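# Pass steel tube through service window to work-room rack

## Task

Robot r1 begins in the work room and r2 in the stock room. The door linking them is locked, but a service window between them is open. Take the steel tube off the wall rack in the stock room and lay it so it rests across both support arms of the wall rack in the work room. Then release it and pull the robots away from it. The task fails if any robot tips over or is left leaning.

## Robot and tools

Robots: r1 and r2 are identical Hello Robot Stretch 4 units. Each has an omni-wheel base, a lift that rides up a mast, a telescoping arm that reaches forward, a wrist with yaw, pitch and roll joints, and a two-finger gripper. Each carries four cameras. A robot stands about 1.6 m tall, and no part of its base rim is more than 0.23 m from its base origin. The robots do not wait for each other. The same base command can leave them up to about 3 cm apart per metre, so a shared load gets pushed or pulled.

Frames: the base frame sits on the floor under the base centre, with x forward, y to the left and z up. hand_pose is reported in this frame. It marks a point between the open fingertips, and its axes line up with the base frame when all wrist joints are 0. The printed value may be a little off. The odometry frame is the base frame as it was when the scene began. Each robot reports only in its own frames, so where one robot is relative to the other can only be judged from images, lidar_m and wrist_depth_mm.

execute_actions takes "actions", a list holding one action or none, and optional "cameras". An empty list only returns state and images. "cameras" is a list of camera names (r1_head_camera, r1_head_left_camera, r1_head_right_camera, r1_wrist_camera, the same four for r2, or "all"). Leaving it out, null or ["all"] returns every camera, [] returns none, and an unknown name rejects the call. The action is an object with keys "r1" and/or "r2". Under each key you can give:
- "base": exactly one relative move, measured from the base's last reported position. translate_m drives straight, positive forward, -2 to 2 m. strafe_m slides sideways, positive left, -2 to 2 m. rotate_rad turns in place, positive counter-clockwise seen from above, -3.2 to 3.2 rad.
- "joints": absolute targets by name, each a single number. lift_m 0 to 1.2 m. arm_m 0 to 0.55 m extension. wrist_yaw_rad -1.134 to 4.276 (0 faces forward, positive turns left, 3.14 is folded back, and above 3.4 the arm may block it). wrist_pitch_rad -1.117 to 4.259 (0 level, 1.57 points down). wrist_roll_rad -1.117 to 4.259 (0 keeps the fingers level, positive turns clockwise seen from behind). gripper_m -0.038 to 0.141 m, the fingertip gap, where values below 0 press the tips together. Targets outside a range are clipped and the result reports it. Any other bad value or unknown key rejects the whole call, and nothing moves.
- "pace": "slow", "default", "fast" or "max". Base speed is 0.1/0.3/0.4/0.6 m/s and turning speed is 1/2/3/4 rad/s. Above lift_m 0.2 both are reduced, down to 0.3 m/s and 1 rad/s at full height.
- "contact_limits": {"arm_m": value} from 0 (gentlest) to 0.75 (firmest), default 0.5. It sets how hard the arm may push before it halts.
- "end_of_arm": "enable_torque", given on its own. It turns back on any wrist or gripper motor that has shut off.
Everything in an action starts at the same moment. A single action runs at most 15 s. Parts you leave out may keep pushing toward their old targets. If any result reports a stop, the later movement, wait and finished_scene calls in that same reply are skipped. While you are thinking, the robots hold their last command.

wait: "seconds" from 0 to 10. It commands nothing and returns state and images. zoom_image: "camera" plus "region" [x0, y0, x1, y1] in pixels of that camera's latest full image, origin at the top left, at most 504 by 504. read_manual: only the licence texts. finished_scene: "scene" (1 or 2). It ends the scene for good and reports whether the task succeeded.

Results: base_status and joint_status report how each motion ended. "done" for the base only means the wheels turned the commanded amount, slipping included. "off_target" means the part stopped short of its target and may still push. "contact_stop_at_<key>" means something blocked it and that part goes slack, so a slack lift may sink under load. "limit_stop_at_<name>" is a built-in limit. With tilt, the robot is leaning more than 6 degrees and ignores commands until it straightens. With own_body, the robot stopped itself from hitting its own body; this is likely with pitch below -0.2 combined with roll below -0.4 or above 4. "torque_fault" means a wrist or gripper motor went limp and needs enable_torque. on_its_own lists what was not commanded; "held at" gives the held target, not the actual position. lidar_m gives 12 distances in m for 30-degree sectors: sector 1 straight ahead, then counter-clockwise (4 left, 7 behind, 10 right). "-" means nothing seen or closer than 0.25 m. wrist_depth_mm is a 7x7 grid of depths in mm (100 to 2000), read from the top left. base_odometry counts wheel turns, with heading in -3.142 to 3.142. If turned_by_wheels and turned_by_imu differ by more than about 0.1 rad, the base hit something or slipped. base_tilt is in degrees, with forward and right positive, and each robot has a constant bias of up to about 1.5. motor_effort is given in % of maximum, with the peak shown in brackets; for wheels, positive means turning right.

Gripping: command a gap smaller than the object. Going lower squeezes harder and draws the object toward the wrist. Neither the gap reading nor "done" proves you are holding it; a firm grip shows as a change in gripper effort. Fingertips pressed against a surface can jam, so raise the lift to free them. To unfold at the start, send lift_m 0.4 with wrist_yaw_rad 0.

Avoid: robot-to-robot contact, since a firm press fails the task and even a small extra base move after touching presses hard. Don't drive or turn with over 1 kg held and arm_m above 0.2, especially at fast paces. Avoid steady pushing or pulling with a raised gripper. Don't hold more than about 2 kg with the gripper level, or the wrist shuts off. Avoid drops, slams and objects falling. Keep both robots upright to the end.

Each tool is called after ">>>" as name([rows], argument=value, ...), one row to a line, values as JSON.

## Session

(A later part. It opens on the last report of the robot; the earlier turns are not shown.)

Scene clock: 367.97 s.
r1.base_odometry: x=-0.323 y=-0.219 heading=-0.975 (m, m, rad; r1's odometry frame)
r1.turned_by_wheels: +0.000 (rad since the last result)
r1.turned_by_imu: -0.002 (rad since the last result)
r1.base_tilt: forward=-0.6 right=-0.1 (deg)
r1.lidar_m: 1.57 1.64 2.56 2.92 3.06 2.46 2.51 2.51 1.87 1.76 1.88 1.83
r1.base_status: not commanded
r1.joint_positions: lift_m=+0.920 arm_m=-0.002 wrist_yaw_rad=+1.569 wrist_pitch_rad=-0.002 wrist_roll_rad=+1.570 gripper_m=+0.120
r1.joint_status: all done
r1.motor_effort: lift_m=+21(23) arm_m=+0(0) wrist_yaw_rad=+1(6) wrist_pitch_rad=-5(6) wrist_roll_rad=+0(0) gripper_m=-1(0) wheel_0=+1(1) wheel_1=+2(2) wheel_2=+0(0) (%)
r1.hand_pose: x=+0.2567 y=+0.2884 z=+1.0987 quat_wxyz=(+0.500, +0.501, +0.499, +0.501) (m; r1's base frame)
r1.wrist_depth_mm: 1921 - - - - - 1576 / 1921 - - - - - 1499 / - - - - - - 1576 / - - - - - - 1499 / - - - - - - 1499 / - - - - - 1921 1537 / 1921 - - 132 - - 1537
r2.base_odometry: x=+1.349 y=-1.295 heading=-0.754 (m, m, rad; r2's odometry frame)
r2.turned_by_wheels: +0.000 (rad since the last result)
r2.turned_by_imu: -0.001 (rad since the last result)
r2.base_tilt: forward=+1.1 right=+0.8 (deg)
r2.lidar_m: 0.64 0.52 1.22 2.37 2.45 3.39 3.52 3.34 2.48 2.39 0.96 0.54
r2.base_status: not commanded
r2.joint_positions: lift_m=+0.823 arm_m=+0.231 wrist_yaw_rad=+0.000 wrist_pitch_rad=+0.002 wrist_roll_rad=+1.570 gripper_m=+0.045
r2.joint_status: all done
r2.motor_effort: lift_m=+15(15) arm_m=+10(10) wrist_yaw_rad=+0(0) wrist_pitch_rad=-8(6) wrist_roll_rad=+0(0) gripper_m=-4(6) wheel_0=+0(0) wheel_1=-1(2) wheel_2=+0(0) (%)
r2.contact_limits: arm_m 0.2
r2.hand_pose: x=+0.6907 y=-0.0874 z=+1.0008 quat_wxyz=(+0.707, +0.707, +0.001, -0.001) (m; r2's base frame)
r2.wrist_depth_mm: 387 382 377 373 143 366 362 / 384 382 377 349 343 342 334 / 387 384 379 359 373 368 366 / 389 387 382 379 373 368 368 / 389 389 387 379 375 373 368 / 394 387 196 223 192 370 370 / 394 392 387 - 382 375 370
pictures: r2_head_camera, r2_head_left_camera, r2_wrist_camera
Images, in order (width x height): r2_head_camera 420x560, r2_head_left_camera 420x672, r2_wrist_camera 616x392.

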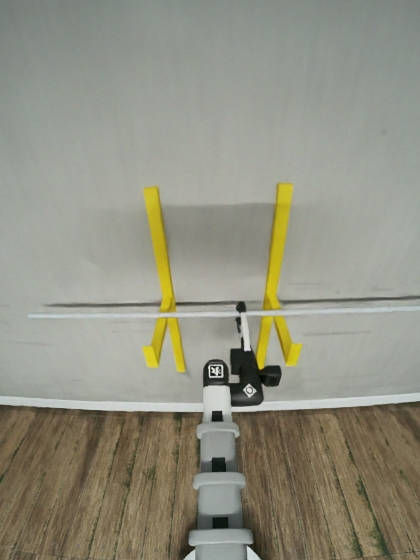

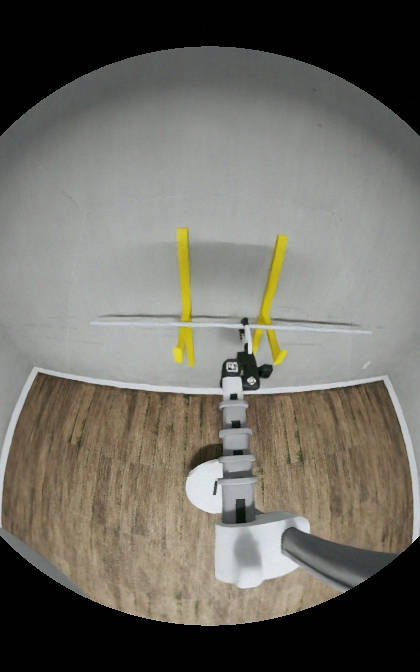

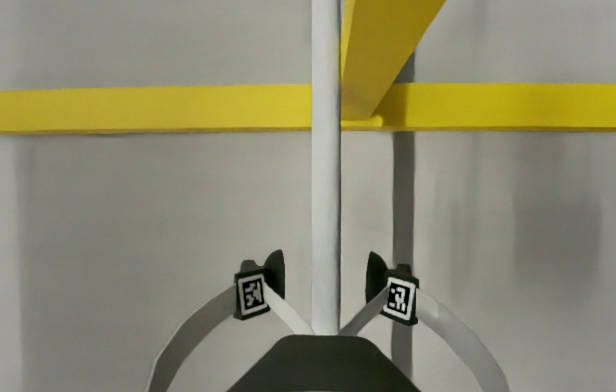

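>>> zoom_image(camera="r2_head_camera", region=[200, 285, 310, 395])

>>> zoom_image(camera="r2_wrist_camera", region=[220, 220, 440, 360])

Region (200, 285, 310, 395) of r2_head_camera's 420x560 image, scaled by 4.582, with more detail than that image has.

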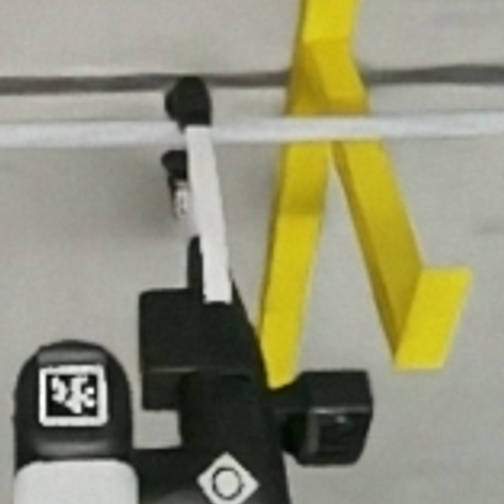

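Region (220, 220, 440, 360) of r2_wrist_camera's 616x392 image, scaled by 2.291; it fills the top 321 rows of this view, and the rest is white.

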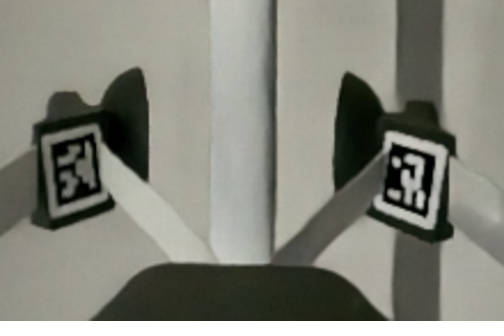

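>>> execute_actions([
  {"r2": {"joints": {"gripper_m": -0.02, "wrist_roll_rad": 1.545}, "pace": "default"}},
], cameras=["r2_head_camera", "r2_wrist_camera"])

Scene clock: 382.63 s.
r1.base_odometry: x=-0.323 y=-0.219 heading=-0.975 (m, m, rad; r1's odometry frame)
r1.turned_by_wheels: +0.000 (rad since the last result)
r1.turned_by_imu: -0.002 (rad since the last result)
r1.base_tilt: forward=-0.5 right=+0.0 (deg)
r1.lidar_m: 1.57 1.67 2.58 2.94 3.07 2.45 2.51 2.52 1.88 1.76 1.89 1.83
r1.base_status: not commanded
r1.joint_positions: lift_m=+0.920 arm_m=-0.002 wrist_yaw_rad=+1.569 wrist_pitch_rad=-0.002 wrist_roll_rad=+1.570 gripper_m=+0.120
r1.joint_status: not commanded
r1.motor_effort: lift_m=+21(21) arm_m=+0(0) wrist_yaw_rad=+1(1) wrist_pitch_rad=-5(6) wrist_roll_rad=+1(0) gripper_m=-3(1) wheel_0=+0(1) wheel_1=+2(2) wheel_2=+0(0) (%)
r1.hand_pose: x=+0.2567 y=+0.2884 z=+1.0987 quat_wxyz=(+0.500, +0.501, +0.499, +0.501) (m; r1's base frame)
r1.wrist_depth_mm: 1921 - - - - - 1537 / 1983 - - - - - 1499 / - - - - - - 1537 / - - - - - - 1499 / - - - - - - 1499 / - - - - - 1863 1499 / 1921 - - 132 - - 1464
r2.base_odometry: x=+1.349 y=-1.295 heading=-0.754 (m, m, rad; r2's odometry frame)
r2.turned_by_wheels: +0.000 (rad since the last result)
r2.turned_by_imu: -0.001 (rad since the last result)
r2.base_tilt: forward=+1.3 right=+0.8 (deg)
r2.lidar_m: 0.66 0.53 0.95 2.36 2.47 3.38 3.53 3.36 2.48 2.38 0.99 0.54
r2.base_status: not commanded
r2.joint_positions: lift_m=+0.823 arm_m=+0.231 wrist_yaw_rad=+0.000 wrist_pitch_rad=+0.003 wrist_roll_rad=+1.545 gripper_m=-0.019
r2.joint_status: all done
r2.motor_effort: lift_m=+15(15) arm_m=+9(10) wrist_yaw_rad=-1(1) wrist_pitch_rad=-7(8) wrist_roll_rad=-2(3) gripper_m=-21(21) wheel_0=+0(0) wheel_1=-1(1) wheel_2=+0(0) (%)
r2.hand_pose: x=+0.6909 y=-0.0873 z=+1.0008 quat_wxyz=(+0.716, +0.698, +0.001, -0.001) (m; r2's base frame)
r2.wrist_depth_mm: 384 382 377 373 141 368 362 / 357 355 353 347 279 364 366 / 384 387 379 362 373 366 366 / 389 389 379 377 373 370 368 / 392 389 382 219 375 373 366 / 392 384 181 215 183 373 370 / 394 389 387 - 379 370 373
pictures: r2_head_camera, r2_wrist_camera
Images, in order (width x height): r2_head_camera 420x560, r2_wrist_camera 616x392.

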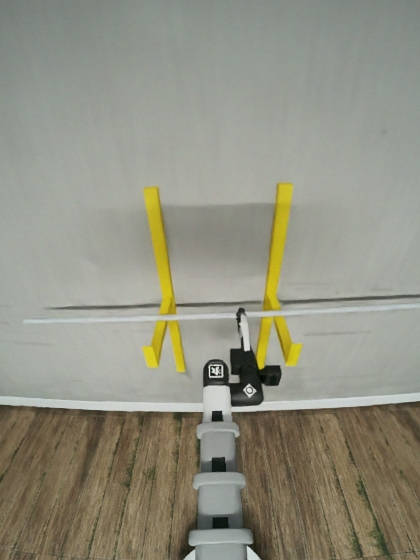

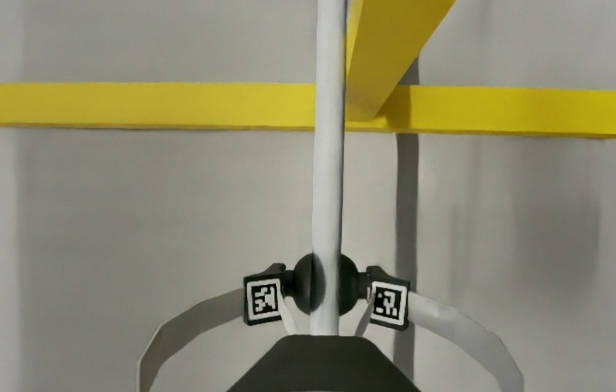

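>>> execute_actions([
  {"r2": {"joints": {"gripper_m": -0.036, "arm_m": 0.238}, "pace": "default"}},
], cameras=[])

>>> execute_actions([
  {"r2": {"joints": {"lift_m": 0.86}, "pace": "slow"}},
], cameras=["r2_head_camera", "r2_head_right_camera", "r2_wrist_camera"])

Scene clock: 389.17 s.
r1.base_odometry: x=-0.323 y=-0.219 heading=-0.975 (m, m, rad; r1's odometry frame)
r1.turned_by_wheels: +0.000 (rad since the last result)
r1.turned_by_imu: -0.002 (rad since the last result)
r1.base_tilt: forward=-0.6 right=-0.1 (deg)
r1.lidar_m: 1.57 1.61 2.57 2.93 3.06 2.36 2.50 2.51 1.88 1.75 1.90 1.82
r1.base_status: not commanded
r1.joint_positions: lift_m=+0.920 arm_m=-0.002 wrist_yaw_rad=+1.569 wrist_pitch_rad=-0.002 wrist_roll_rad=+1.570 gripper_m=+0.120
r1.joint_status: not commanded
r1.motor_effort: lift_m=+21(21) arm_m=+0(0) wrist_yaw_rad=+1(1) wrist_pitch_rad=-6(6) wrist_roll_rad=+0(0) gripper_m=-2(0) wheel_0=+1(1) wheel_1=+2(2) wheel_2=+0(0) (%)
r1.hand_pose: x=+0.2567 y=+0.2884 z=+1.0987 quat_wxyz=(+0.500, +0.501, +0.499, +0.501) (m; r1's base frame)
r1.wrist_depth_mm: 1921 - - - - - 1537 / 1921 - - - - - 1499 / - - - - - - 1499 / - - - - - - 1537 / - - - - - - 1537 / - - - - - 1983 1499 / 1863 - - 132 - - 1537
r2.base_odometry: x=+1.349 y=-1.295 heading=-0.754 (m, m, rad; r2's odometry frame)
r2.turned_by_wheels: +0.000 (rad since the last result)
r2.turned_by_imu: -0.001 (rad since the last result)
r2.base_tilt: forward=+1.3 right=+0.8 (deg)
r2.lidar_m: 0.66 0.53 0.97 2.35 2.47 3.37 3.55 3.35 2.47 2.38 1.01 0.55
r2.base_status: not commanded
r2.joint_positions: lift_m=+0.823 arm_m=+0.236 wrist_yaw_rad=+0.000 wrist_pitch_rad=+0.003 wrist_roll_rad=+1.545 gripper_m=-0.035
r2.joint_status: all done
r2.motor_effort: lift_m=+15(15) arm_m=+9(11) wrist_yaw_rad=-1(1) wrist_pitch_rad=-8(9) wrist_roll_rad=-2(2) gripper_m=-23(28) wheel_0=+0(0) wheel_1=-1(1) wheel_2=+0(0) (%)
r2.hand_pose: x=+0.6959 y=-0.0873 z=+1.0008 quat_wxyz=(+0.716, +0.698, +0.001, -0.001) (m; r2's base frame)
r2.wrist_depth_mm: 379 379 375 368 141 362 359 / 353 351 345 342 281 362 359 / 384 379 377 366 366 364 359 / 384 382 375 375 370 366 362 / 387 384 382 370 370 366 366 / 389 382 181 211 180 368 362 / 387 384 384 - 373 370 368
pictures: none
No camera images: the call's "cameras" was empty. Leave "cameras" out to get every camera's image.

Scene clock: 390.30 s.
r1.base_odometry: x=-0.323 y=-0.219 heading=-0.975 (m, m, rad; r1's odometry frame)
r1.turned_by_wheels: +0.000 (rad since the last result)
r1.turned_by_imu: +0.000 (rad since the last result)
r1.base_tilt: forward=-0.5 right=+0.0 (deg)
r1.lidar_m: 1.57 1.63 2.57 2.92 3.07 2.34 2.51 2.53 1.87 1.76 1.91 1.81
r1.base_status: not commanded
r1.joint_positions: lift_m=+0.920 arm_m=-0.002 wrist_yaw_rad=+1.569 wrist_pitch_rad=-0.002 wrist_roll_rad=+1.570 gripper_m=+0.120
r1.joint_status: not commanded
r1.motor_effort: lift_m=+21(21) arm_m=+0(0) wrist_yaw_rad=+1(1) wrist_pitch_rad=-6(6) wrist_roll_rad=-1(1) gripper_m=-1(3) wheel_0=+1(1) wheel_1=+2(2) wheel_2=+0(0) (%)
r1.hand_pose: x=+0.2567 y=+0.2884 z=+1.0987 quat_wxyz=(+0.500, +0.501, +0.499, +0.501) (m; r1's base frame)
r1.wrist_depth_mm: 1983 - - - - - 1537 / 1863 - - - - - 1499 / - - - - - - 1576 / - - - - - - 1499 / - - - - - - 1499 / - - - - - 1863 1499 / 1921 - - 132 - - 1499
r2.base_odometry: x=+1.349 y=-1.295 heading=-0.754 (m, m, rad; r2's odometry frame)
r2.turned_by_wheels: +0.000 (rad since the last result)
r2.turned_by_imu: +0.000 (rad since the last result)
r2.base_tilt: forward=+1.2 right=+0.8 (deg)
r2.lidar_m: 0.66 0.54 1.21 2.35 2.47 3.40 3.51 3.37 2.47 2.40 0.97 0.53
r2.base_status: not commanded
r2.joint_positions: lift_m=+0.859 arm_m=+0.236 wrist_yaw_rad=+0.000 wrist_pitch_rad=+0.012 wrist_roll_rad=+1.546 gripper_m=-0.035
r2.joint_status: all done
r2.on_its_own: wrist_pitch_rad is at rest, and its effort (-36) is outside its rest range (-23 to +23)
r2.motor_effort: lift_m=+26(26) arm_m=+9(9) wrist_yaw_rad=-1(1) wrist_pitch_rad=-36(36) wrist_roll_rad=-4(6) gripper_m=-24(23) wheel_0=+0(0) wheel_1=-1(2) wheel_2=+0(0) (%)
r2.hand_pose: x=+0.6958 y=-0.0873 z=+1.0342 quat_wxyz=(+0.716, +0.698, +0.004, -0.004) (m; r2's base frame)
r2.wrist_depth_mm: 377 373 370 370 209 139 366 / 347 347 345 342 242 340 364 / 377 375 375 368 368 368 366 / 379 379 375 373 370 368 366 / 382 382 375 373 368 366 368 / 384 382 179 211 181 370 368 / 384 382 379 - 375 373 368
pictures: r2_head_camera, r2_head_right_camera, r2_wrist_camera
Images, in order (width x height): r2_head_camera 420x560, r2_head_right_camera 420x672, r2_wrist_camera 616x392.

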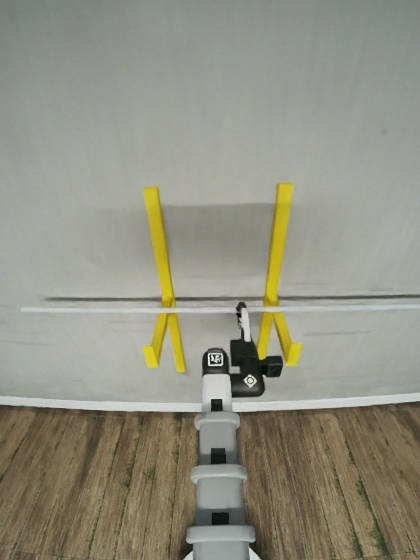

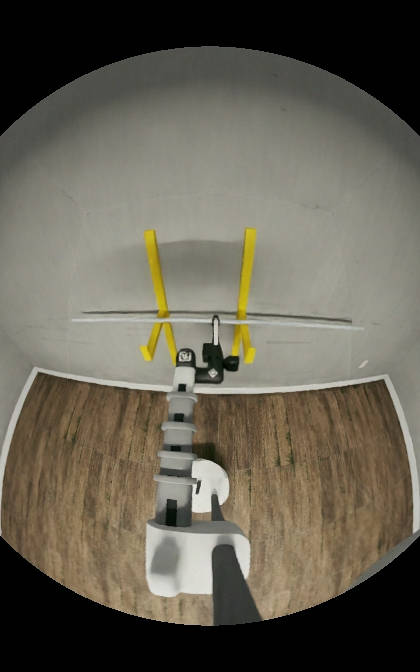

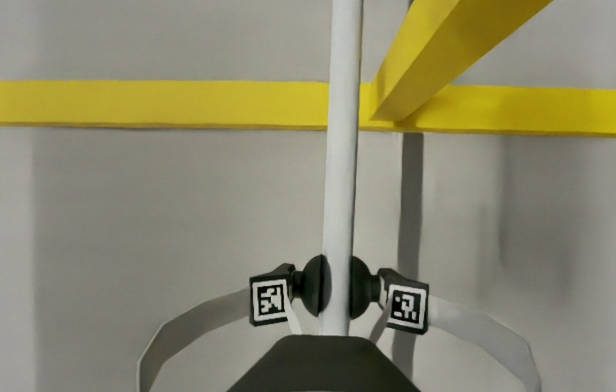

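>>> execute_actions([
  {"r2": {"joints": {"lift_m": 0.945, "wrist_roll_rad": 1.52, "wrist_pitch_rad": -0.03}, "pace": "slow"}},
], cameras=["r2_head_camera", "r2_head_right_camera", "r2_wrist_camera"])

Scene clock: 400.30 s.
r1.base_odometry: x=-0.323 y=-0.219 heading=-0.975 (m, m, rad; r1's odometry frame)
r1.turned_by_wheels: +0.000 (rad since the last result)
r1.turned_by_imu: -0.004 (rad since the last result)
r1.base_tilt: forward=-0.5 right=+0.1 (deg)
r1.lidar_m: 1.55 1.64 2.56 2.94 3.06 2.46 2.50 2.53 1.87 1.75 1.91 1.83
r1.base_status: not commanded
r1.joint_positions: lift_m=+0.920 arm_m=-0.002 wrist_yaw_rad=+1.569 wrist_pitch_rad=-0.002 wrist_roll_rad=+1.570 gripper_m=+0.120
r1.joint_status: not commanded
r1.motor_effort: lift_m=+21(21) arm_m=+0(0) wrist_yaw_rad=+1(1) wrist_pitch_rad=-6(6) wrist_roll_rad=+1(1) gripper_m=-1(3) wheel_0=+1(1) wheel_1=+2(2) wheel_2=+0(0) (%)
r1.hand_pose: x=+0.2567 y=+0.2884 z=+1.0987 quat_wxyz=(+0.500, +0.501, +0.499, +0.501) (m; r1's base frame)
r1.wrist_depth_mm: 1921 - - - - - 1537 / 1983 - - - - - 1499 / - - - - - - 1464 / - - - - - - 1499 / - - - - - - 1499 / - - - - - 1921 1537 / 1921 - - 132 - - 1537
r2.base_odometry: x=+1.349 y=-1.295 heading=-0.754 (m, m, rad; r2's odometry frame)
r2.turned_by_wheels: +0.000 (rad since the last result)
r2.turned_by_imu: -0.003 (rad since the last result)
r2.base_tilt: forward=+1.2 right=+0.7 (deg)
r2.lidar_m: 0.65 0.52 0.95 2.36 2.47 3.37 3.53 3.36 2.48 2.39 0.98 0.54
r2.base_status: not commanded
r2.joint_positions: lift_m=+0.944 arm_m=+0.236 wrist_yaw_rad=+0.000 wrist_pitch_rad=-0.018 wrist_roll_rad=+1.521 gripper_m=-0.035
r2.joint_status: all done
r2.on_its_own: wrist_pitch_rad is at rest, and its effort (-36) is outside its rest range (-23 to +23)
r2.motor_effort: lift_m=+26(25) arm_m=+9(9) wrist_yaw_rad=-1(1) wrist_pitch_rad=-36(45) wrist_roll_rad=-4(7) gripper_m=-26(22) wheel_0=-1(0) wheel_1=-1(1) wheel_2=+0(0) (%)
r2.hand_pose: x=+0.6958 y=-0.0873 z=+1.1277 quat_wxyz=(+0.724, +0.689, -0.006, +0.006) (m; r2's base frame)
r2.wrist_depth_mm: 382 379 373 370 362 359 357 / 384 353 349 343 342 336 228 / 387 384 377 368 366 357 355 / 389 382 377 373 368 364 362 / 389 384 379 228 370 364 362 / 392 387 179 211 181 366 362 / 392 387 382 - 370 366 362
pictures: r2_head_camera, r2_head_right_camera, r2_wrist_camera
Images, in order (width x height): r2_head_camera 420x560, r2_head_right_camera 420x672, r2_wrist_camera 616x392.

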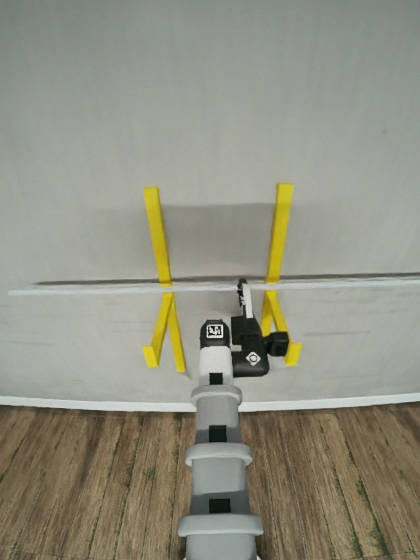

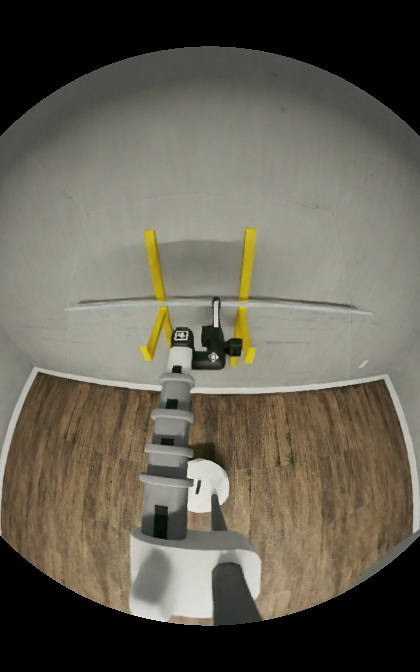

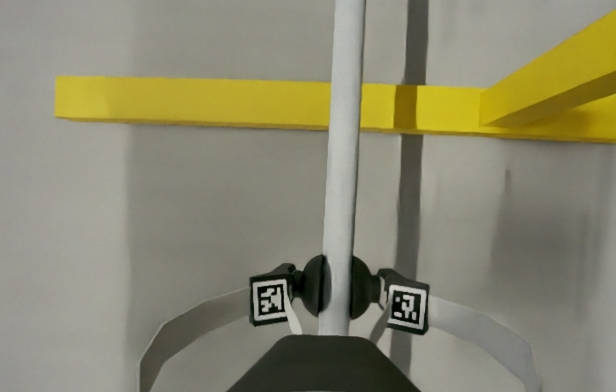

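>>> execute_actions([
  {"r1": {"base": {"translate_m": 1.36}, "joints": {"lift_m": 0.935}, "pace": "default"}, "r2": {"base": {"translate_m": -2.0}, "joints": {"arm_m": 0.02}, "pace": "default"}},
])

Scene clock: 419.90 s.
r1.base_odometry: x=+0.441 y=-1.344 heading=-0.974 (m, m, rad; r1's odometry frame)
r1.turned_by_wheels: +0.000 (rad since the last result)
r1.turned_by_imu: -0.006 (rad since the last result)
r1.base_tilt: forward=-0.6 right=+0.0 (deg)
r1.lidar_m: 0.25 0.25 0.32 1.77 3.03 4.02 4.00 2.56 1.90 1.47 0.57 0.25
r1.base_status: done
r1.joint_positions: lift_m=+0.935 arm_m=-0.002 wrist_yaw_rad=+1.570 wrist_pitch_rad=-0.002 wrist_roll_rad=+1.570 gripper_m=+0.120
r1.joint_status: all done
r1.motor_effort: lift_m=+21(24) arm_m=+0(0) wrist_yaw_rad=+0(1) wrist_pitch_rad=-6(6) wrist_roll_rad=+1(0) gripper_m=+0(2) wheel_0=+3(7) wheel_1=+2(3) wheel_2=-3(11) (%)
r1.hand_pose: x=+0.2566 y=+0.2884 z=+1.1138 quat_wxyz=(+0.500, +0.501, +0.499, +0.501) (m; r1's base frame)
r1.wrist_depth_mm: 1863 - - - 676 394 286 / 683 676 676 691 691 399 289 / 1118 1160 1182 1205 691 399 290 / 1921 - - - - 402 293 / 1921 - - - - 397 290 / 1863 - - - - 1921 1499 / 1921 - - 132 - - 1537
r2.base_odometry: x=-0.108 y=+0.075 heading=-0.755 (m, m, rad; r2's odometry frame)
r2.turned_by_wheels: +0.000 (rad since the last result)
r2.turned_by_imu: -0.005 (rad since the last result)
r2.base_tilt: forward=+1.2 right=+0.8 (deg)
r2.lidar_m: 0.44 0.48 0.66 2.35 2.03 1.51 1.26 1.35 2.15 2.35 0.68 0.51
r2.base_status: done
r2.joint_positions: lift_m=+0.944 arm_m=+0.022 wrist_yaw_rad=+0.000 wrist_pitch_rad=-0.018 wrist_roll_rad=+1.521 gripper_m=-0.035
r2.joint_status: all done
r2.on_its_own: wrist_pitch_rad is at rest, and its effort (-34) is outside its rest range (-23 to +23)
r2.motor_effort: lift_m=+26(26) arm_m=-9(11) wrist_yaw_rad=+1(2) wrist_pitch_rad=-34(36) wrist_roll_rad=-5(5) gripper_m=-21(25) wheel_0=-2(8) wheel_1=-3(8) wheel_2=+1(13) (%)
r2.hand_pose: x=+0.4810 y=-0.0875 z=+1.1278 quat_wxyz=(+0.724, +0.689, -0.006, +0.006) (m; r2's base frame)
r2.wrist_depth_mm: 1708 - - - - - 1808 / 1661 - - - - - 1808 / 1708 - - - - - 1708 / 1708 - - - - - 1708 / 1708 - - 226 - - 1708 / 1756 - 179 211 181 - 1708 / 1808 - - - - - 1576
pictures: r1_head_camera, r1_head_left_camera, r1_head_right_camera, r1_wrist_camera, r2_head_camera, r2_head_left_camera, r2_head_right_camera, r2_wrist_camera
Images, in order (width x height): r1_head_camera 420x560, r1_head_left_camera 420x672, r1_head_right_camera 420x672, r1_wrist_camera 616x392, r2_head_camera 420x560, r2_head_left_camera 420x672, r2_head_right_camera 420x672, r2_wrist_camera 616x392.

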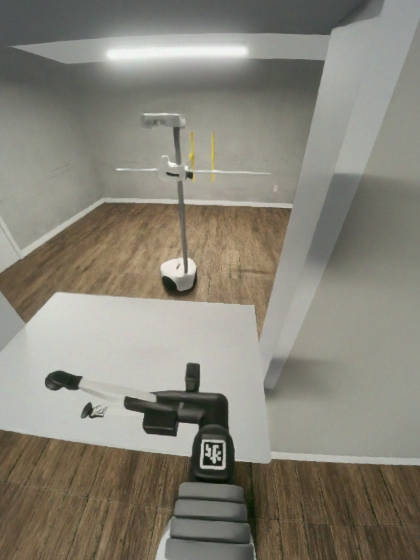

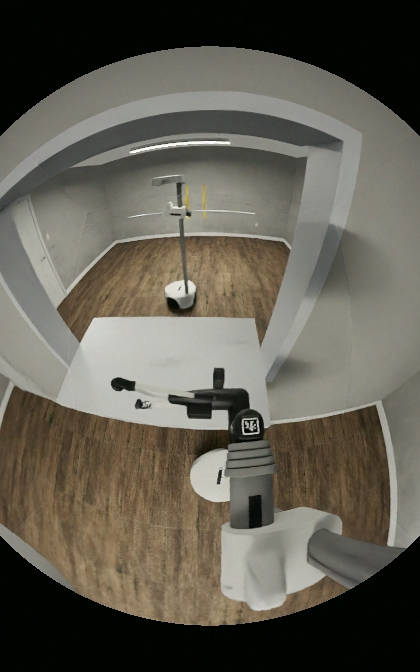

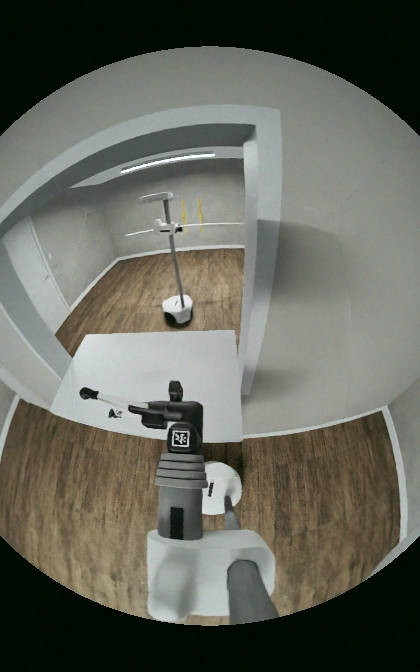

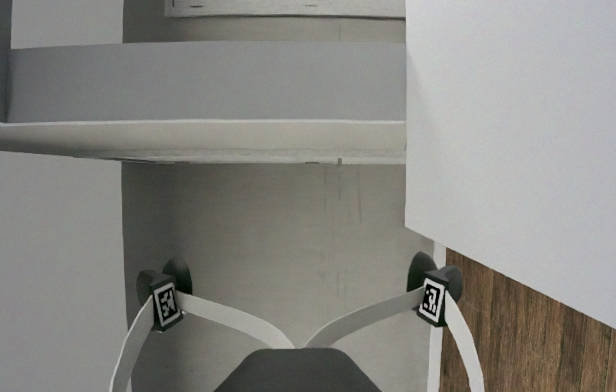

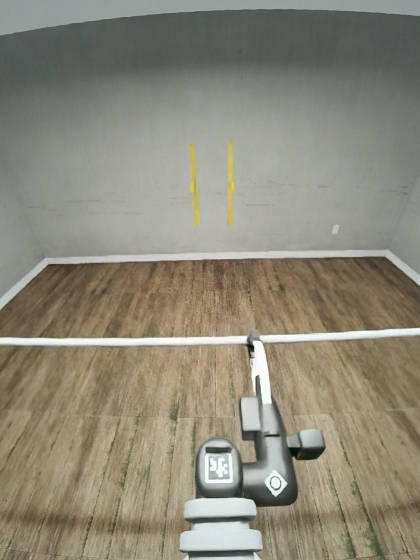

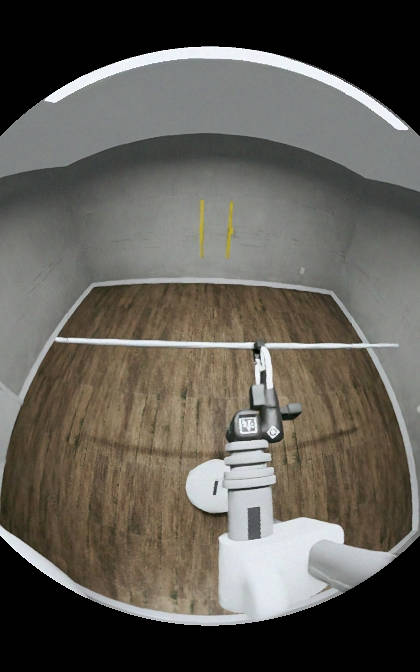

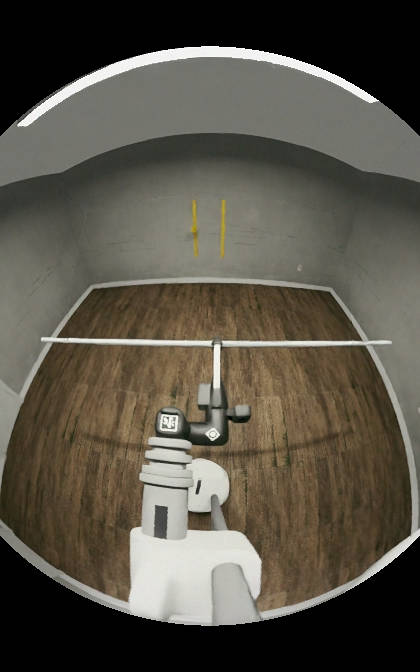

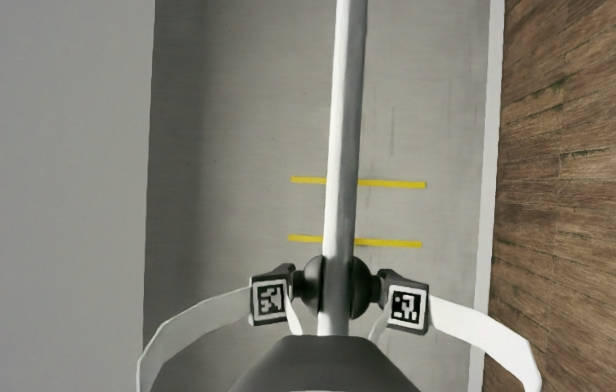

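>>> execute_actions([
  {"r2": {"base": {"rotate_rad": -1.59}, "pace": "slow"}},
], cameras=["r1_head_camera", "r1_head_left_camera", "r2_head_camera", "r2_head_right_camera", "r2_wrist_camera"])

Scene clock: 453.80 s.
r1.base_odometry: x=+0.441 y=-1.344 heading=-0.974 (m, m, rad; r1's odometry frame)
r1.turned_by_wheels: +0.000 (rad since the last result)
r1.turned_by_imu: -0.009 (rad since the last result)
r1.base_tilt: forward=-0.5 right=+0.0 (deg)
r1.lidar_m: 0.25 0.25 0.33 1.76 3.03 4.04 3.95 2.56 1.92 1.52 0.58 0.25
r1.base_status: not commanded
r1.joint_positions: lift_m=+0.935 arm_m=-0.002 wrist_yaw_rad=+1.570 wrist_pitch_rad=-0.002 wrist_roll_rad=+1.570 gripper_m=+0.120
r1.joint_status: not commanded
r1.motor_effort: lift_m=+21(21) arm_m=+0(0) wrist_yaw_rad=+0(0) wrist_pitch_rad=-6(6) wrist_roll_rad=+0(0) gripper_m=-1(1) wheel_0=+3(3) wheel_1=+2(2) wheel_2=-4(3) (%)
r1.hand_pose: x=+0.2566 y=+0.2884 z=+1.1138 quat_wxyz=(+0.500, +0.501, +0.499, +0.501) (m; r1's base frame)
r1.wrist_depth_mm: 1808 - - - 691 394 287 / 676 676 691 683 691 402 289 / 1118 1138 1205 1205 691 399 291 / 1983 - - - - 399 291 / 1863 - - - - 399 291 / 1921 - - - - 1863 1537 / 1983 - - 132 - - 1537
r2.base_odometry: x=-0.108 y=+0.075 heading=-2.344 (m, m, rad; r2's odometry frame)
r2.turned_by_wheels: -1.589 (rad since the last result)
r2.turned_by_imu: -1.598 (rad since the last result)
r2.base_tilt: forward=+1.2 right=+0.8 (deg)
r2.lidar_m: 0.45 0.49 0.82 2.50 2.96 2.50 2.36 2.09 1.52 1.24 0.57 0.47
r2.base_status: done
r2.joint_positions: lift_m=+0.944 arm_m=+0.022 wrist_yaw_rad=-0.001 wrist_pitch_rad=-0.018 wrist_roll_rad=+1.521 gripper_m=-0.035
r2.joint_status: not commanded
r2.on_its_own: wrist_pitch_rad is at rest, and its effort (-37) is outside its rest range (-23 to +23)
r2.motor_effort: lift_m=+25(26) arm_m=-9(9) wrist_yaw_rad=+3(4) wrist_pitch_rad=-37(36) wrist_roll_rad=-5(5) gripper_m=-24(24) wheel_0=+2(4) wheel_1=+3(6) wheel_2=+3(2) (%)
r2.hand_pose: x=+0.4809 y=-0.0877 z=+1.1278 quat_wxyz=(+0.724, +0.689, -0.007, +0.006) (m; r2's base frame)
r2.wrist_depth_mm: 1661 - - - - - 1863 / 1708 - - - - - 1756 / 1708 - - - - - 1808 / 1708 - - - - - 1708 / 1661 - - - - - 1708 / 1756 - 180 210 182 - 1618 / 1756 - - - - - 1576
pictures: r1_head_camera, r1_head_left_camera, r2_head_camera, r2_head_right_camera, r2_wrist_camera
Images, in order (width x height): r1_head_camera 420x560, r1_head_left_camera 420x672, r2_head_camera 420x560, r2_head_right_camera 420x672, r2_wrist_camera 616x392.

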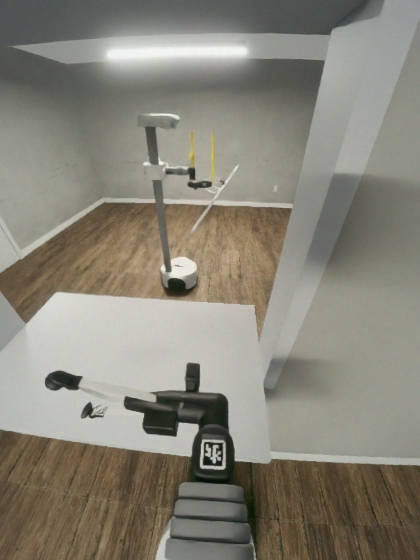

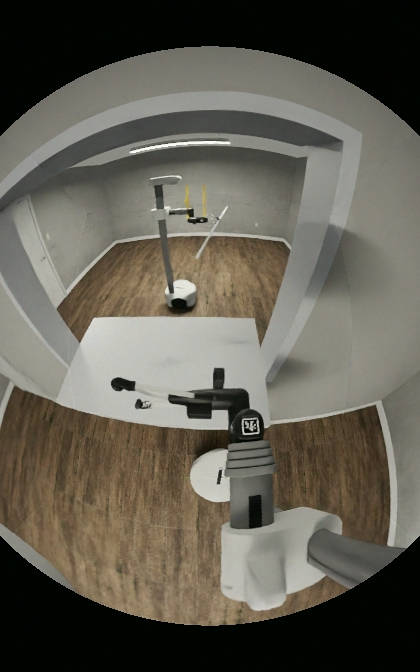

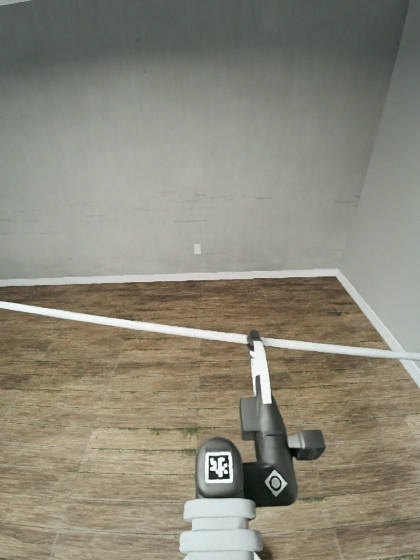

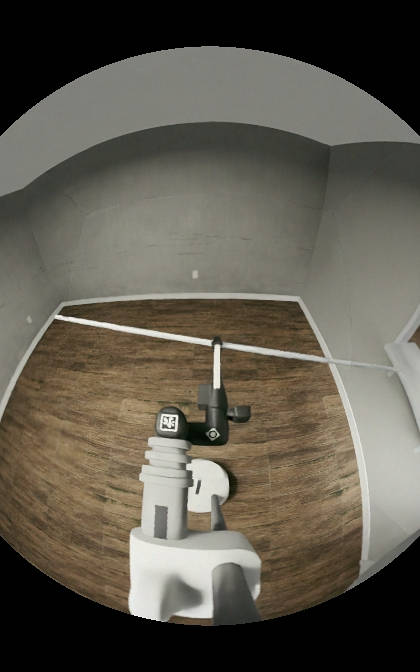

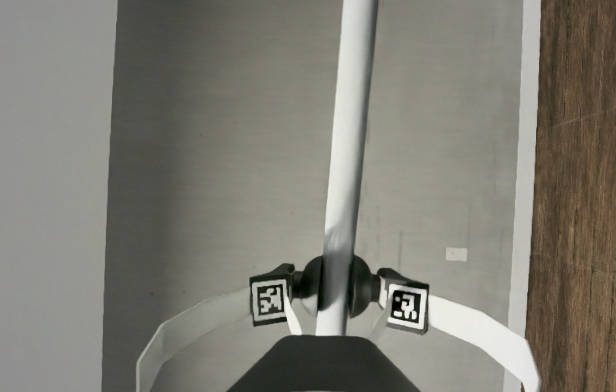

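>>> execute_actions(actions=[], cameras=["r1_head_camera", "r2_head_camera", "r2_head_right_camera", "r2_wrist_camera"])

Scene clock: 456.30 s.
r1.base_odometry: x=+0.441 y=-1.344 heading=-0.974 (m, m, rad; r1's odometry frame)
r1.turned_by_wheels: +0.000 (rad since the last result)
r1.turned_by_imu: -0.001 (rad since the last result)
r1.base_tilt: forward=-0.5 right=+0.0 (deg)
r1.lidar_m: 0.25 0.25 0.32 1.78 3.05 4.04 3.98 2.58 1.89 1.52 0.56 0.25
r1.base_status: not commanded
r1.joint_positions: lift_m=+0.935 arm_m=-0.002 wrist_yaw_rad=+1.570 wrist_pitch_rad=-0.002 wrist_roll_rad=+1.570 gripper_m=+0.120
r1.joint_status: not commanded
r1.motor_effort: lift_m=+21(21) arm_m=+0(0) wrist_yaw_rad=+0(0) wrist_pitch_rad=-6(6) wrist_roll_rad=+2(0) gripper_m=-3(1) wheel_0=+3(3) wheel_1=+2(2) wheel_2=-3(3) (%)
r1.hand_pose: x=+0.2566 y=+0.2884 z=+1.1138 quat_wxyz=(+0.500, +0.501, +0.499, +0.501) (m; r1's base frame)
r1.wrist_depth_mm: 1863 - - - 691 387 286 / 676 683 691 683 691 394 289 / 1118 1160 1182 1182 707 399 291 / 1983 - - - - 397 291 / 1921 - - - - 397 291 / 1921 - - - - 1863 1499 / 1921 - - 132 - - 1537
r2.base_odometry: x=-0.108 y=+0.075 heading=-2.344 (m, m, rad; r2's odometry frame)
r2.turned_by_wheels: +0.000 (rad since the last result)
r2.turned_by_imu: -0.001 (rad since the last result)
r2.base_tilt: forward=+1.2 right=+0.8 (deg)
r2.lidar_m: 0.46 0.50 0.74 2.51 2.95 2.48 2.35 2.08 1.49 1.25 0.63 0.47
r2.base_status: done
r2.joint_positions: lift_m=+0.944 arm_m=+0.022 wrist_yaw_rad=+0.000 wrist_pitch_rad=-0.018 wrist_roll_rad=+1.521 gripper_m=-0.035
r2.joint_status: not commanded
r2.on_its_own: wrist_pitch_rad is at rest, and its effort (-36) is outside its rest range (-23 to +23)
r2.motor_effort: lift_m=+25(26) arm_m=-9(9) wrist_yaw_rad=+1(4) wrist_pitch_rad=-36(36) wrist_roll_rad=-5(5) gripper_m=-22(24) wheel_0=+2(4) wheel_1=+4(6) wheel_2=+3(2) (%)
r2.hand_pose: x=+0.4810 y=-0.0874 z=+1.1278 quat_wxyz=(+0.724, +0.689, -0.006, +0.006) (m; r2's base frame)
r2.wrist_depth_mm: 1808 - - - - - 1808 / 1618 - - - - - 1756 / 1618 - - - - - 1756 / 1756 - - - - - 1708 / 1708 - - - - - 1708 / 1708 - 180 211 181 - 1708 / 1863 - - - - - 1618
pictures: r1_head_camera, r2_head_camera, r2_head_right_camera, r2_wrist_camera
Images, in order (width x height): r1_head_camera 420x560, r2_head_camera 420x560, r2_head_right_camera 420x672, r2_wrist_camera 616x392.

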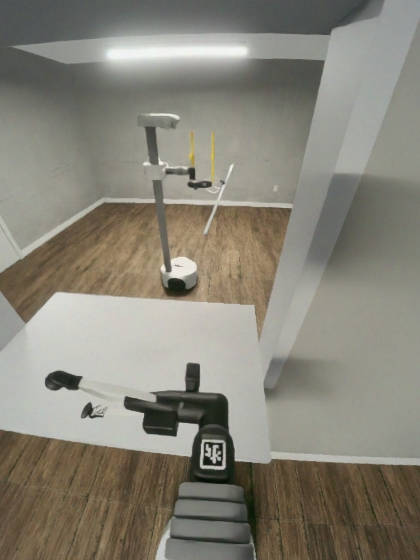

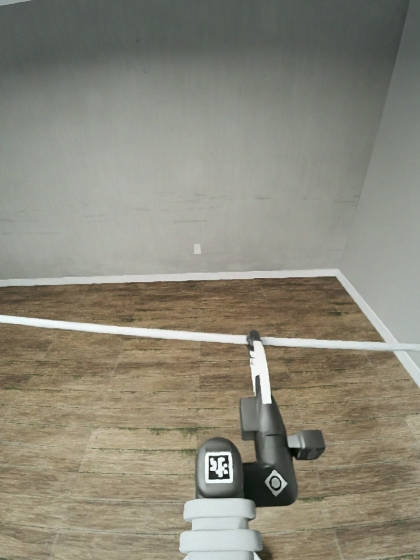

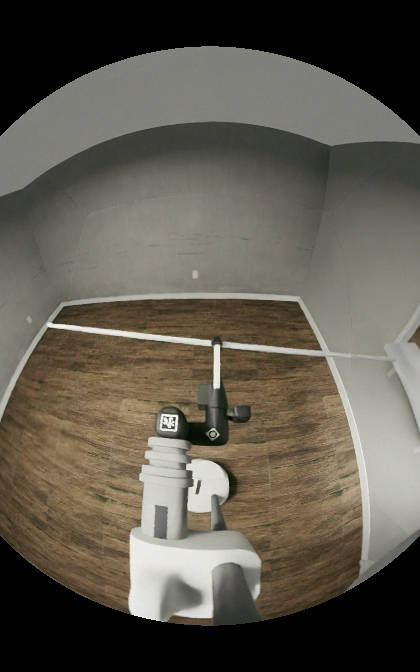

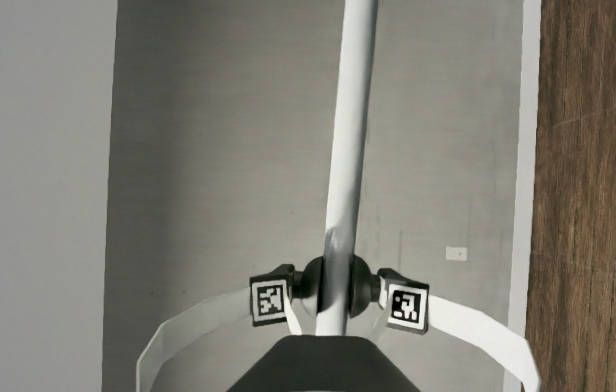

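>>> execute_actions([
  {"r2": {"base": {"translate_m": -0.36}, "joints": {"wrist_roll_rad": 1.49, "gripper_m": -0.038}, "pace": "default"}},
], cameras=["r1_head_camera", "r2_head_camera", "r2_head_right_camera", "r2_wrist_camera"])

Scene clock: 468.17 s.
r1.base_odometry: x=+0.441 y=-1.344 heading=-0.974 (m, m, rad; r1's odometry frame)
r1.turned_by_wheels: +0.000 (rad since the last result)
r1.turned_by_imu: -0.005 (rad since the last result)
r1.base_tilt: forward=-0.4 right=+0.0 (deg)
r1.lidar_m: 0.25 0.25 0.31 1.78 3.06 4.02 3.99 2.55 1.90 1.50 0.58 0.25
r1.base_status: not commanded
r1.joint_positions: lift_m=+0.935 arm_m=-0.002 wrist_yaw_rad=+1.570 wrist_pitch_rad=-0.002 wrist_roll_rad=+1.570 gripper_m=+0.120
r1.joint_status: not commanded
r1.motor_effort: lift_m=+21(21) arm_m=+0(0) wrist_yaw_rad=+0(0) wrist_pitch_rad=-6(6) wrist_roll_rad=+0(1) gripper_m=-1(1) wheel_0=+3(3) wheel_1=+2(2) wheel_2=-3(4) (%)
r1.hand_pose: x=+0.2566 y=+0.2884 z=+1.1138 quat_wxyz=(+0.500, +0.501, +0.499, +0.501) (m; r1's base frame)
r1.wrist_depth_mm: 1808 - - - 691 389 286 / 683 683 691 691 691 397 290 / 1118 1160 1182 1160 699 402 290 / - - - - - 399 293 / 1921 - - - - 399 290 / 1921 - - - - 1921 1499 / 1983 - - 132 - - 1537
r2.base_odometry: x=+0.143 y=+0.332 heading=-2.344 (m, m, rad; r2's odometry frame)
r2.turned_by_wheels: +0.000 (rad since the last result)
r2.turned_by_imu: -0.004 (rad since the last result)
r2.base_tilt: forward=+1.2 right=+0.8 (deg)
r2.lidar_m: 0.47 0.49 0.76 2.51 2.89 2.11 2.00 2.05 1.53 1.27 0.59 0.48
r2.base_status: done
r2.joint_positions: lift_m=+0.944 arm_m=+0.022 wrist_yaw_rad=+0.000 wrist_pitch_rad=-0.018 wrist_roll_rad=+1.491 gripper_m=-0.037
r2.joint_status: all done
r2.on_its_own: wrist_pitch_rad is at rest, and its effort (-36) is outside its rest range (-23 to +23)
r2.motor_effort: lift_m=+26(25) arm_m=-9(9) wrist_yaw_rad=+0(2) wrist_pitch_rad=-36(37) wrist_roll_rad=-4(10) gripper_m=-25(26) wheel_0=-3(6) wheel_1=-2(10) wheel_2=+1(7) (%)
r2.hand_pose: x=+0.4810 y=-0.0874 z=+1.1278 quat_wxyz=(+0.735, +0.678, -0.007, +0.006) (m; r2's base frame)
r2.wrist_depth_mm: 1618 - - - - - 1921 / 1661 - - - - - 1808 / 1661 - - - - - 1708 / 1708 - - - - - 1756 / 1756 - - - - - 1661 / 1708 - 179 209 181 - 1661 / 1808 - - - - - 1618
pictures: r1_head_camera, r2_head_camera, r2_head_right_camera, r2_wrist_camera
Images, in order (width x height): r1_head_camera 420x560, r2_head_camera 420x560, r2_head_right_camera 420x672, r2_wrist_camera 616x392.

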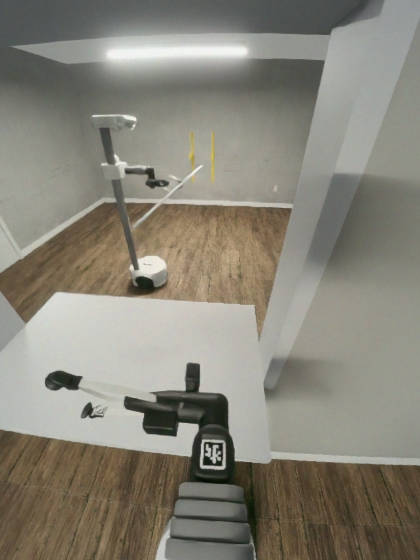

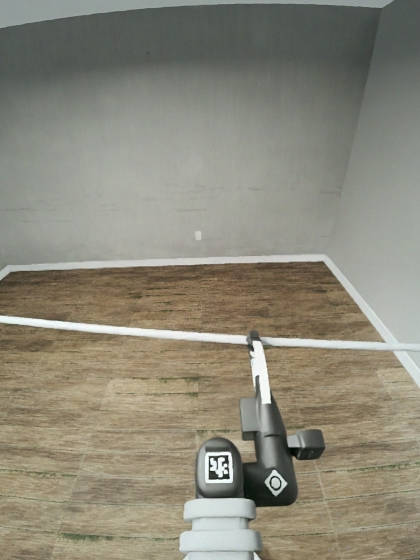

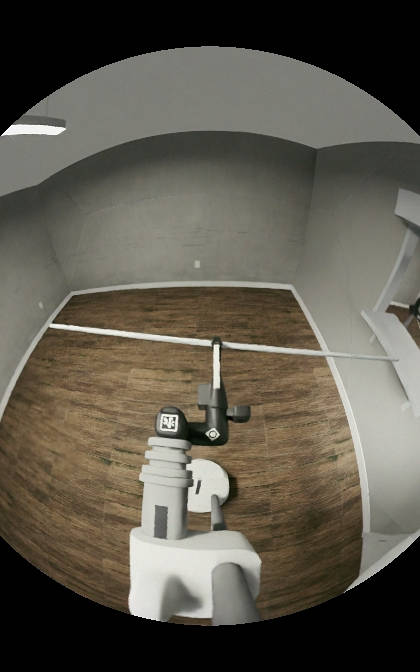

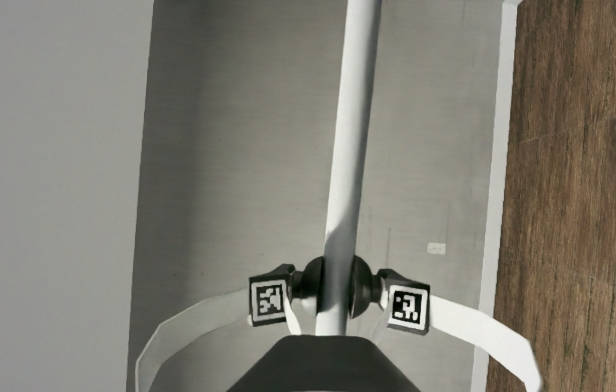

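>>> execute_actions([
  {"r1": {"joints": {"wrist_yaw_rad": 1.45}}, "r2": {"base": {"strafe_m": -0.75}, "pace": "default"}},
], cameras=["r1_head_camera", "r1_head_left_camera", "r1_wrist_camera", "r2_head_camera", "r2_head_right_camera", "r2_wrist_camera"])

Scene clock: 495.70 s.
r1.base_odometry: x=+0.441 y=-1.344 heading=-0.974 (m, m, rad; r1's odometry frame)
r1.turned_by_wheels: +0.000 (rad since the last result)
r1.turned_by_imu: -0.011 (rad since the last result)
r1.base_tilt: forward=-0.6 right=-0.1 (deg)
r1.lidar_m: 0.25 0.25 0.28 1.78 3.05 4.01 4.02 2.59 1.90 1.49 0.57 0.25
r1.base_status: not commanded
r1.joint_positions: lift_m=+0.935 arm_m=-0.002 wrist_yaw_rad=+1.451 wrist_pitch_rad=-0.002 wrist_roll_rad=+1.570 gripper_m=+0.120
r1.joint_status: all done
r1.motor_effort: lift_m=+21(21) arm_m=+0(1) wrist_yaw_rad=-2(4) wrist_pitch_rad=-6(6) wrist_roll_rad=+0(1) gripper_m=+0(0) wheel_0=+3(3) wheel_1=+2(2) wheel_2=-4(4) (%)
r1.hand_pose: x=+0.2903 y=+0.2759 z=+1.1138 quat_wxyz=(+0.529, +0.529, +0.468, +0.470) (m; r1's base frame)
r1.wrist_depth_mm: 1921 - - - - 392 285 / 1863 - - - 732 397 289 / 715 715 715 723 732 402 291 / 1537 1537 1537 1537 741 399 291 / 1983 - - - - 399 291 / 1983 - - - - 368 289 / 1921 - - 132 - - 1537
r2.base_odometry: x=-0.393 y=+0.856 heading=-2.344 (m, m, rad; r2's odometry frame)
r2.turned_by_wheels: +0.000 (rad since the last result)
r2.turned_by_imu: -0.007 (rad since the last result)
r2.base_tilt: forward=+1.3 right=+0.8 (deg)
r2.lidar_m: 0.45 0.49 0.77 3.28 2.89 2.09 2.01 1.02 0.75 0.53 0.53 0.47
r2.base_status: done
r2.joint_positions: lift_m=+0.945 arm_m=+0.022 wrist_yaw_rad=+0.000 wrist_pitch_rad=-0.018 wrist_roll_rad=+1.491 gripper_m=-0.037
r2.joint_status: not commanded
r2.on_its_own: wrist_pitch_rad is at rest, and its effort (-35) is outside its rest range (-23 to +23)
r2.motor_effort: lift_m=+25(25) arm_m=-9(9) wrist_yaw_rad=+0(3) wrist_pitch_rad=-35(36) wrist_roll_rad=-5(5) gripper_m=-22(22) wheel_0=-1(9) wheel_1=-1(9) wheel_2=+0(2) (%)
r2.hand_pose: x=+0.4810 y=-0.0874 z=+1.1278 quat_wxyz=(+0.735, +0.678, -0.006, +0.006) (m; r2's base frame)
r2.wrist_depth_mm: 1499 1430 1366 1308 1160 1205 1138 / 1661 - - 1921 1708 1756 1576 / 1661 - - - - - 1708 / 1708 - - - - - 1708 / 1708 - - - - - 1708 / 1708 - 179 210 181 - 1661 / 1808 - - - - - 1576
pictures: r1_head_camera, r1_head_left_camera, r1_wrist_camera, r2_head_camera, r2_head_right_camera, r2_wrist_camera
Images, in order (width x height): r1_head_camera 420x560, r1_head_left_camera 420x672, r1_wrist_camera 616x392, r2_head_camera 420x560, r2_head_right_camera 420x672, r2_wrist_camera 616x392.

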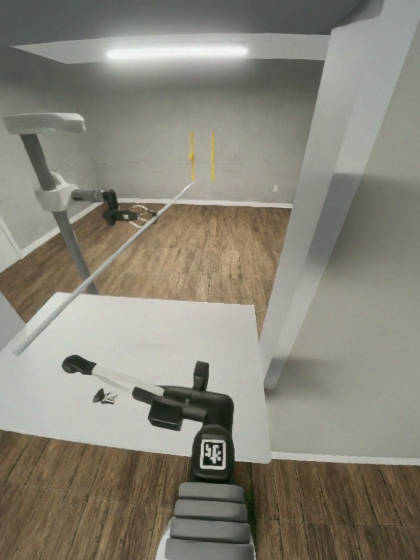

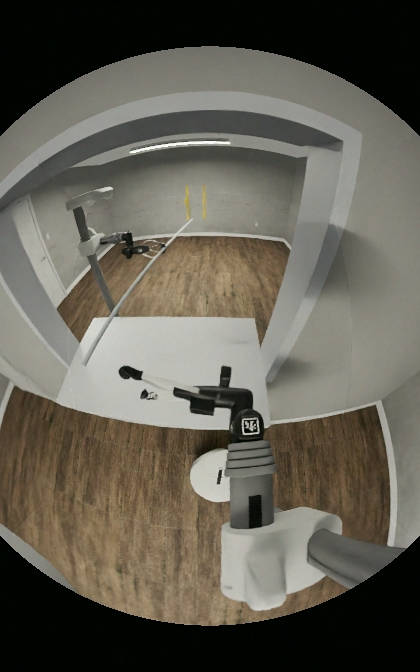

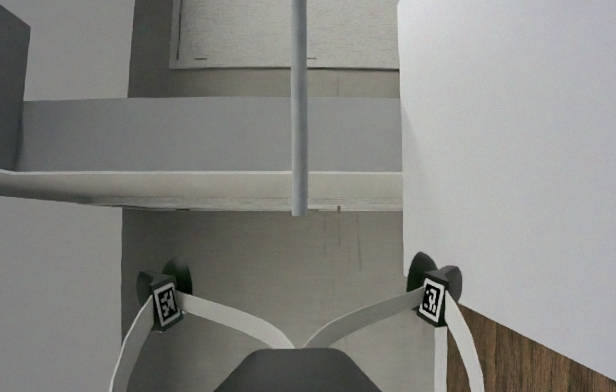

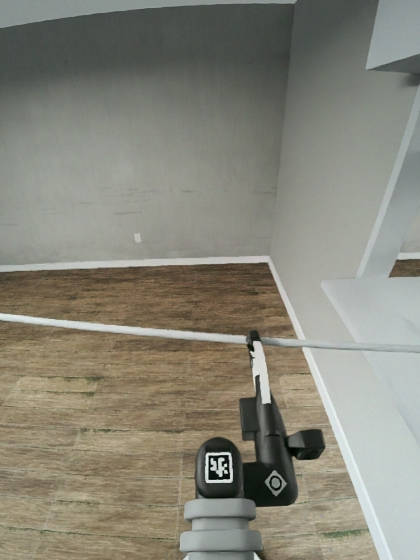

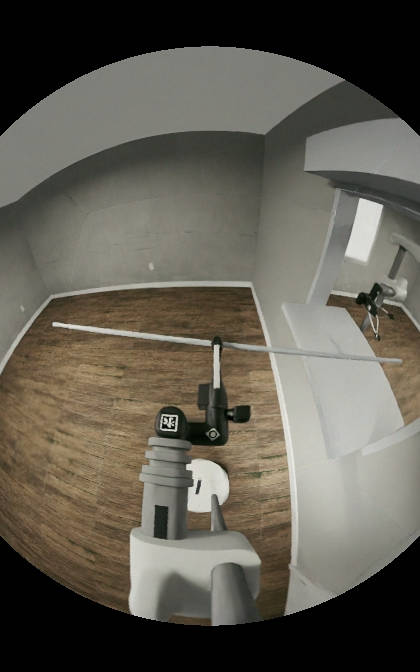

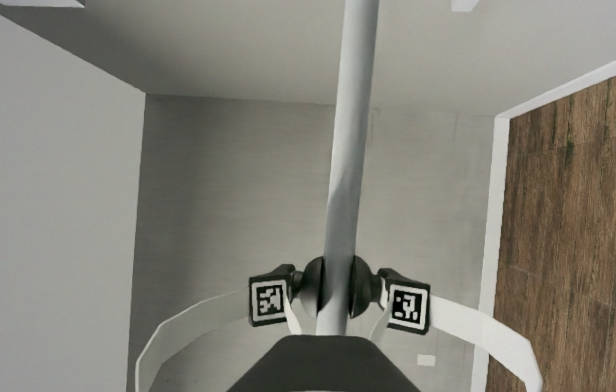

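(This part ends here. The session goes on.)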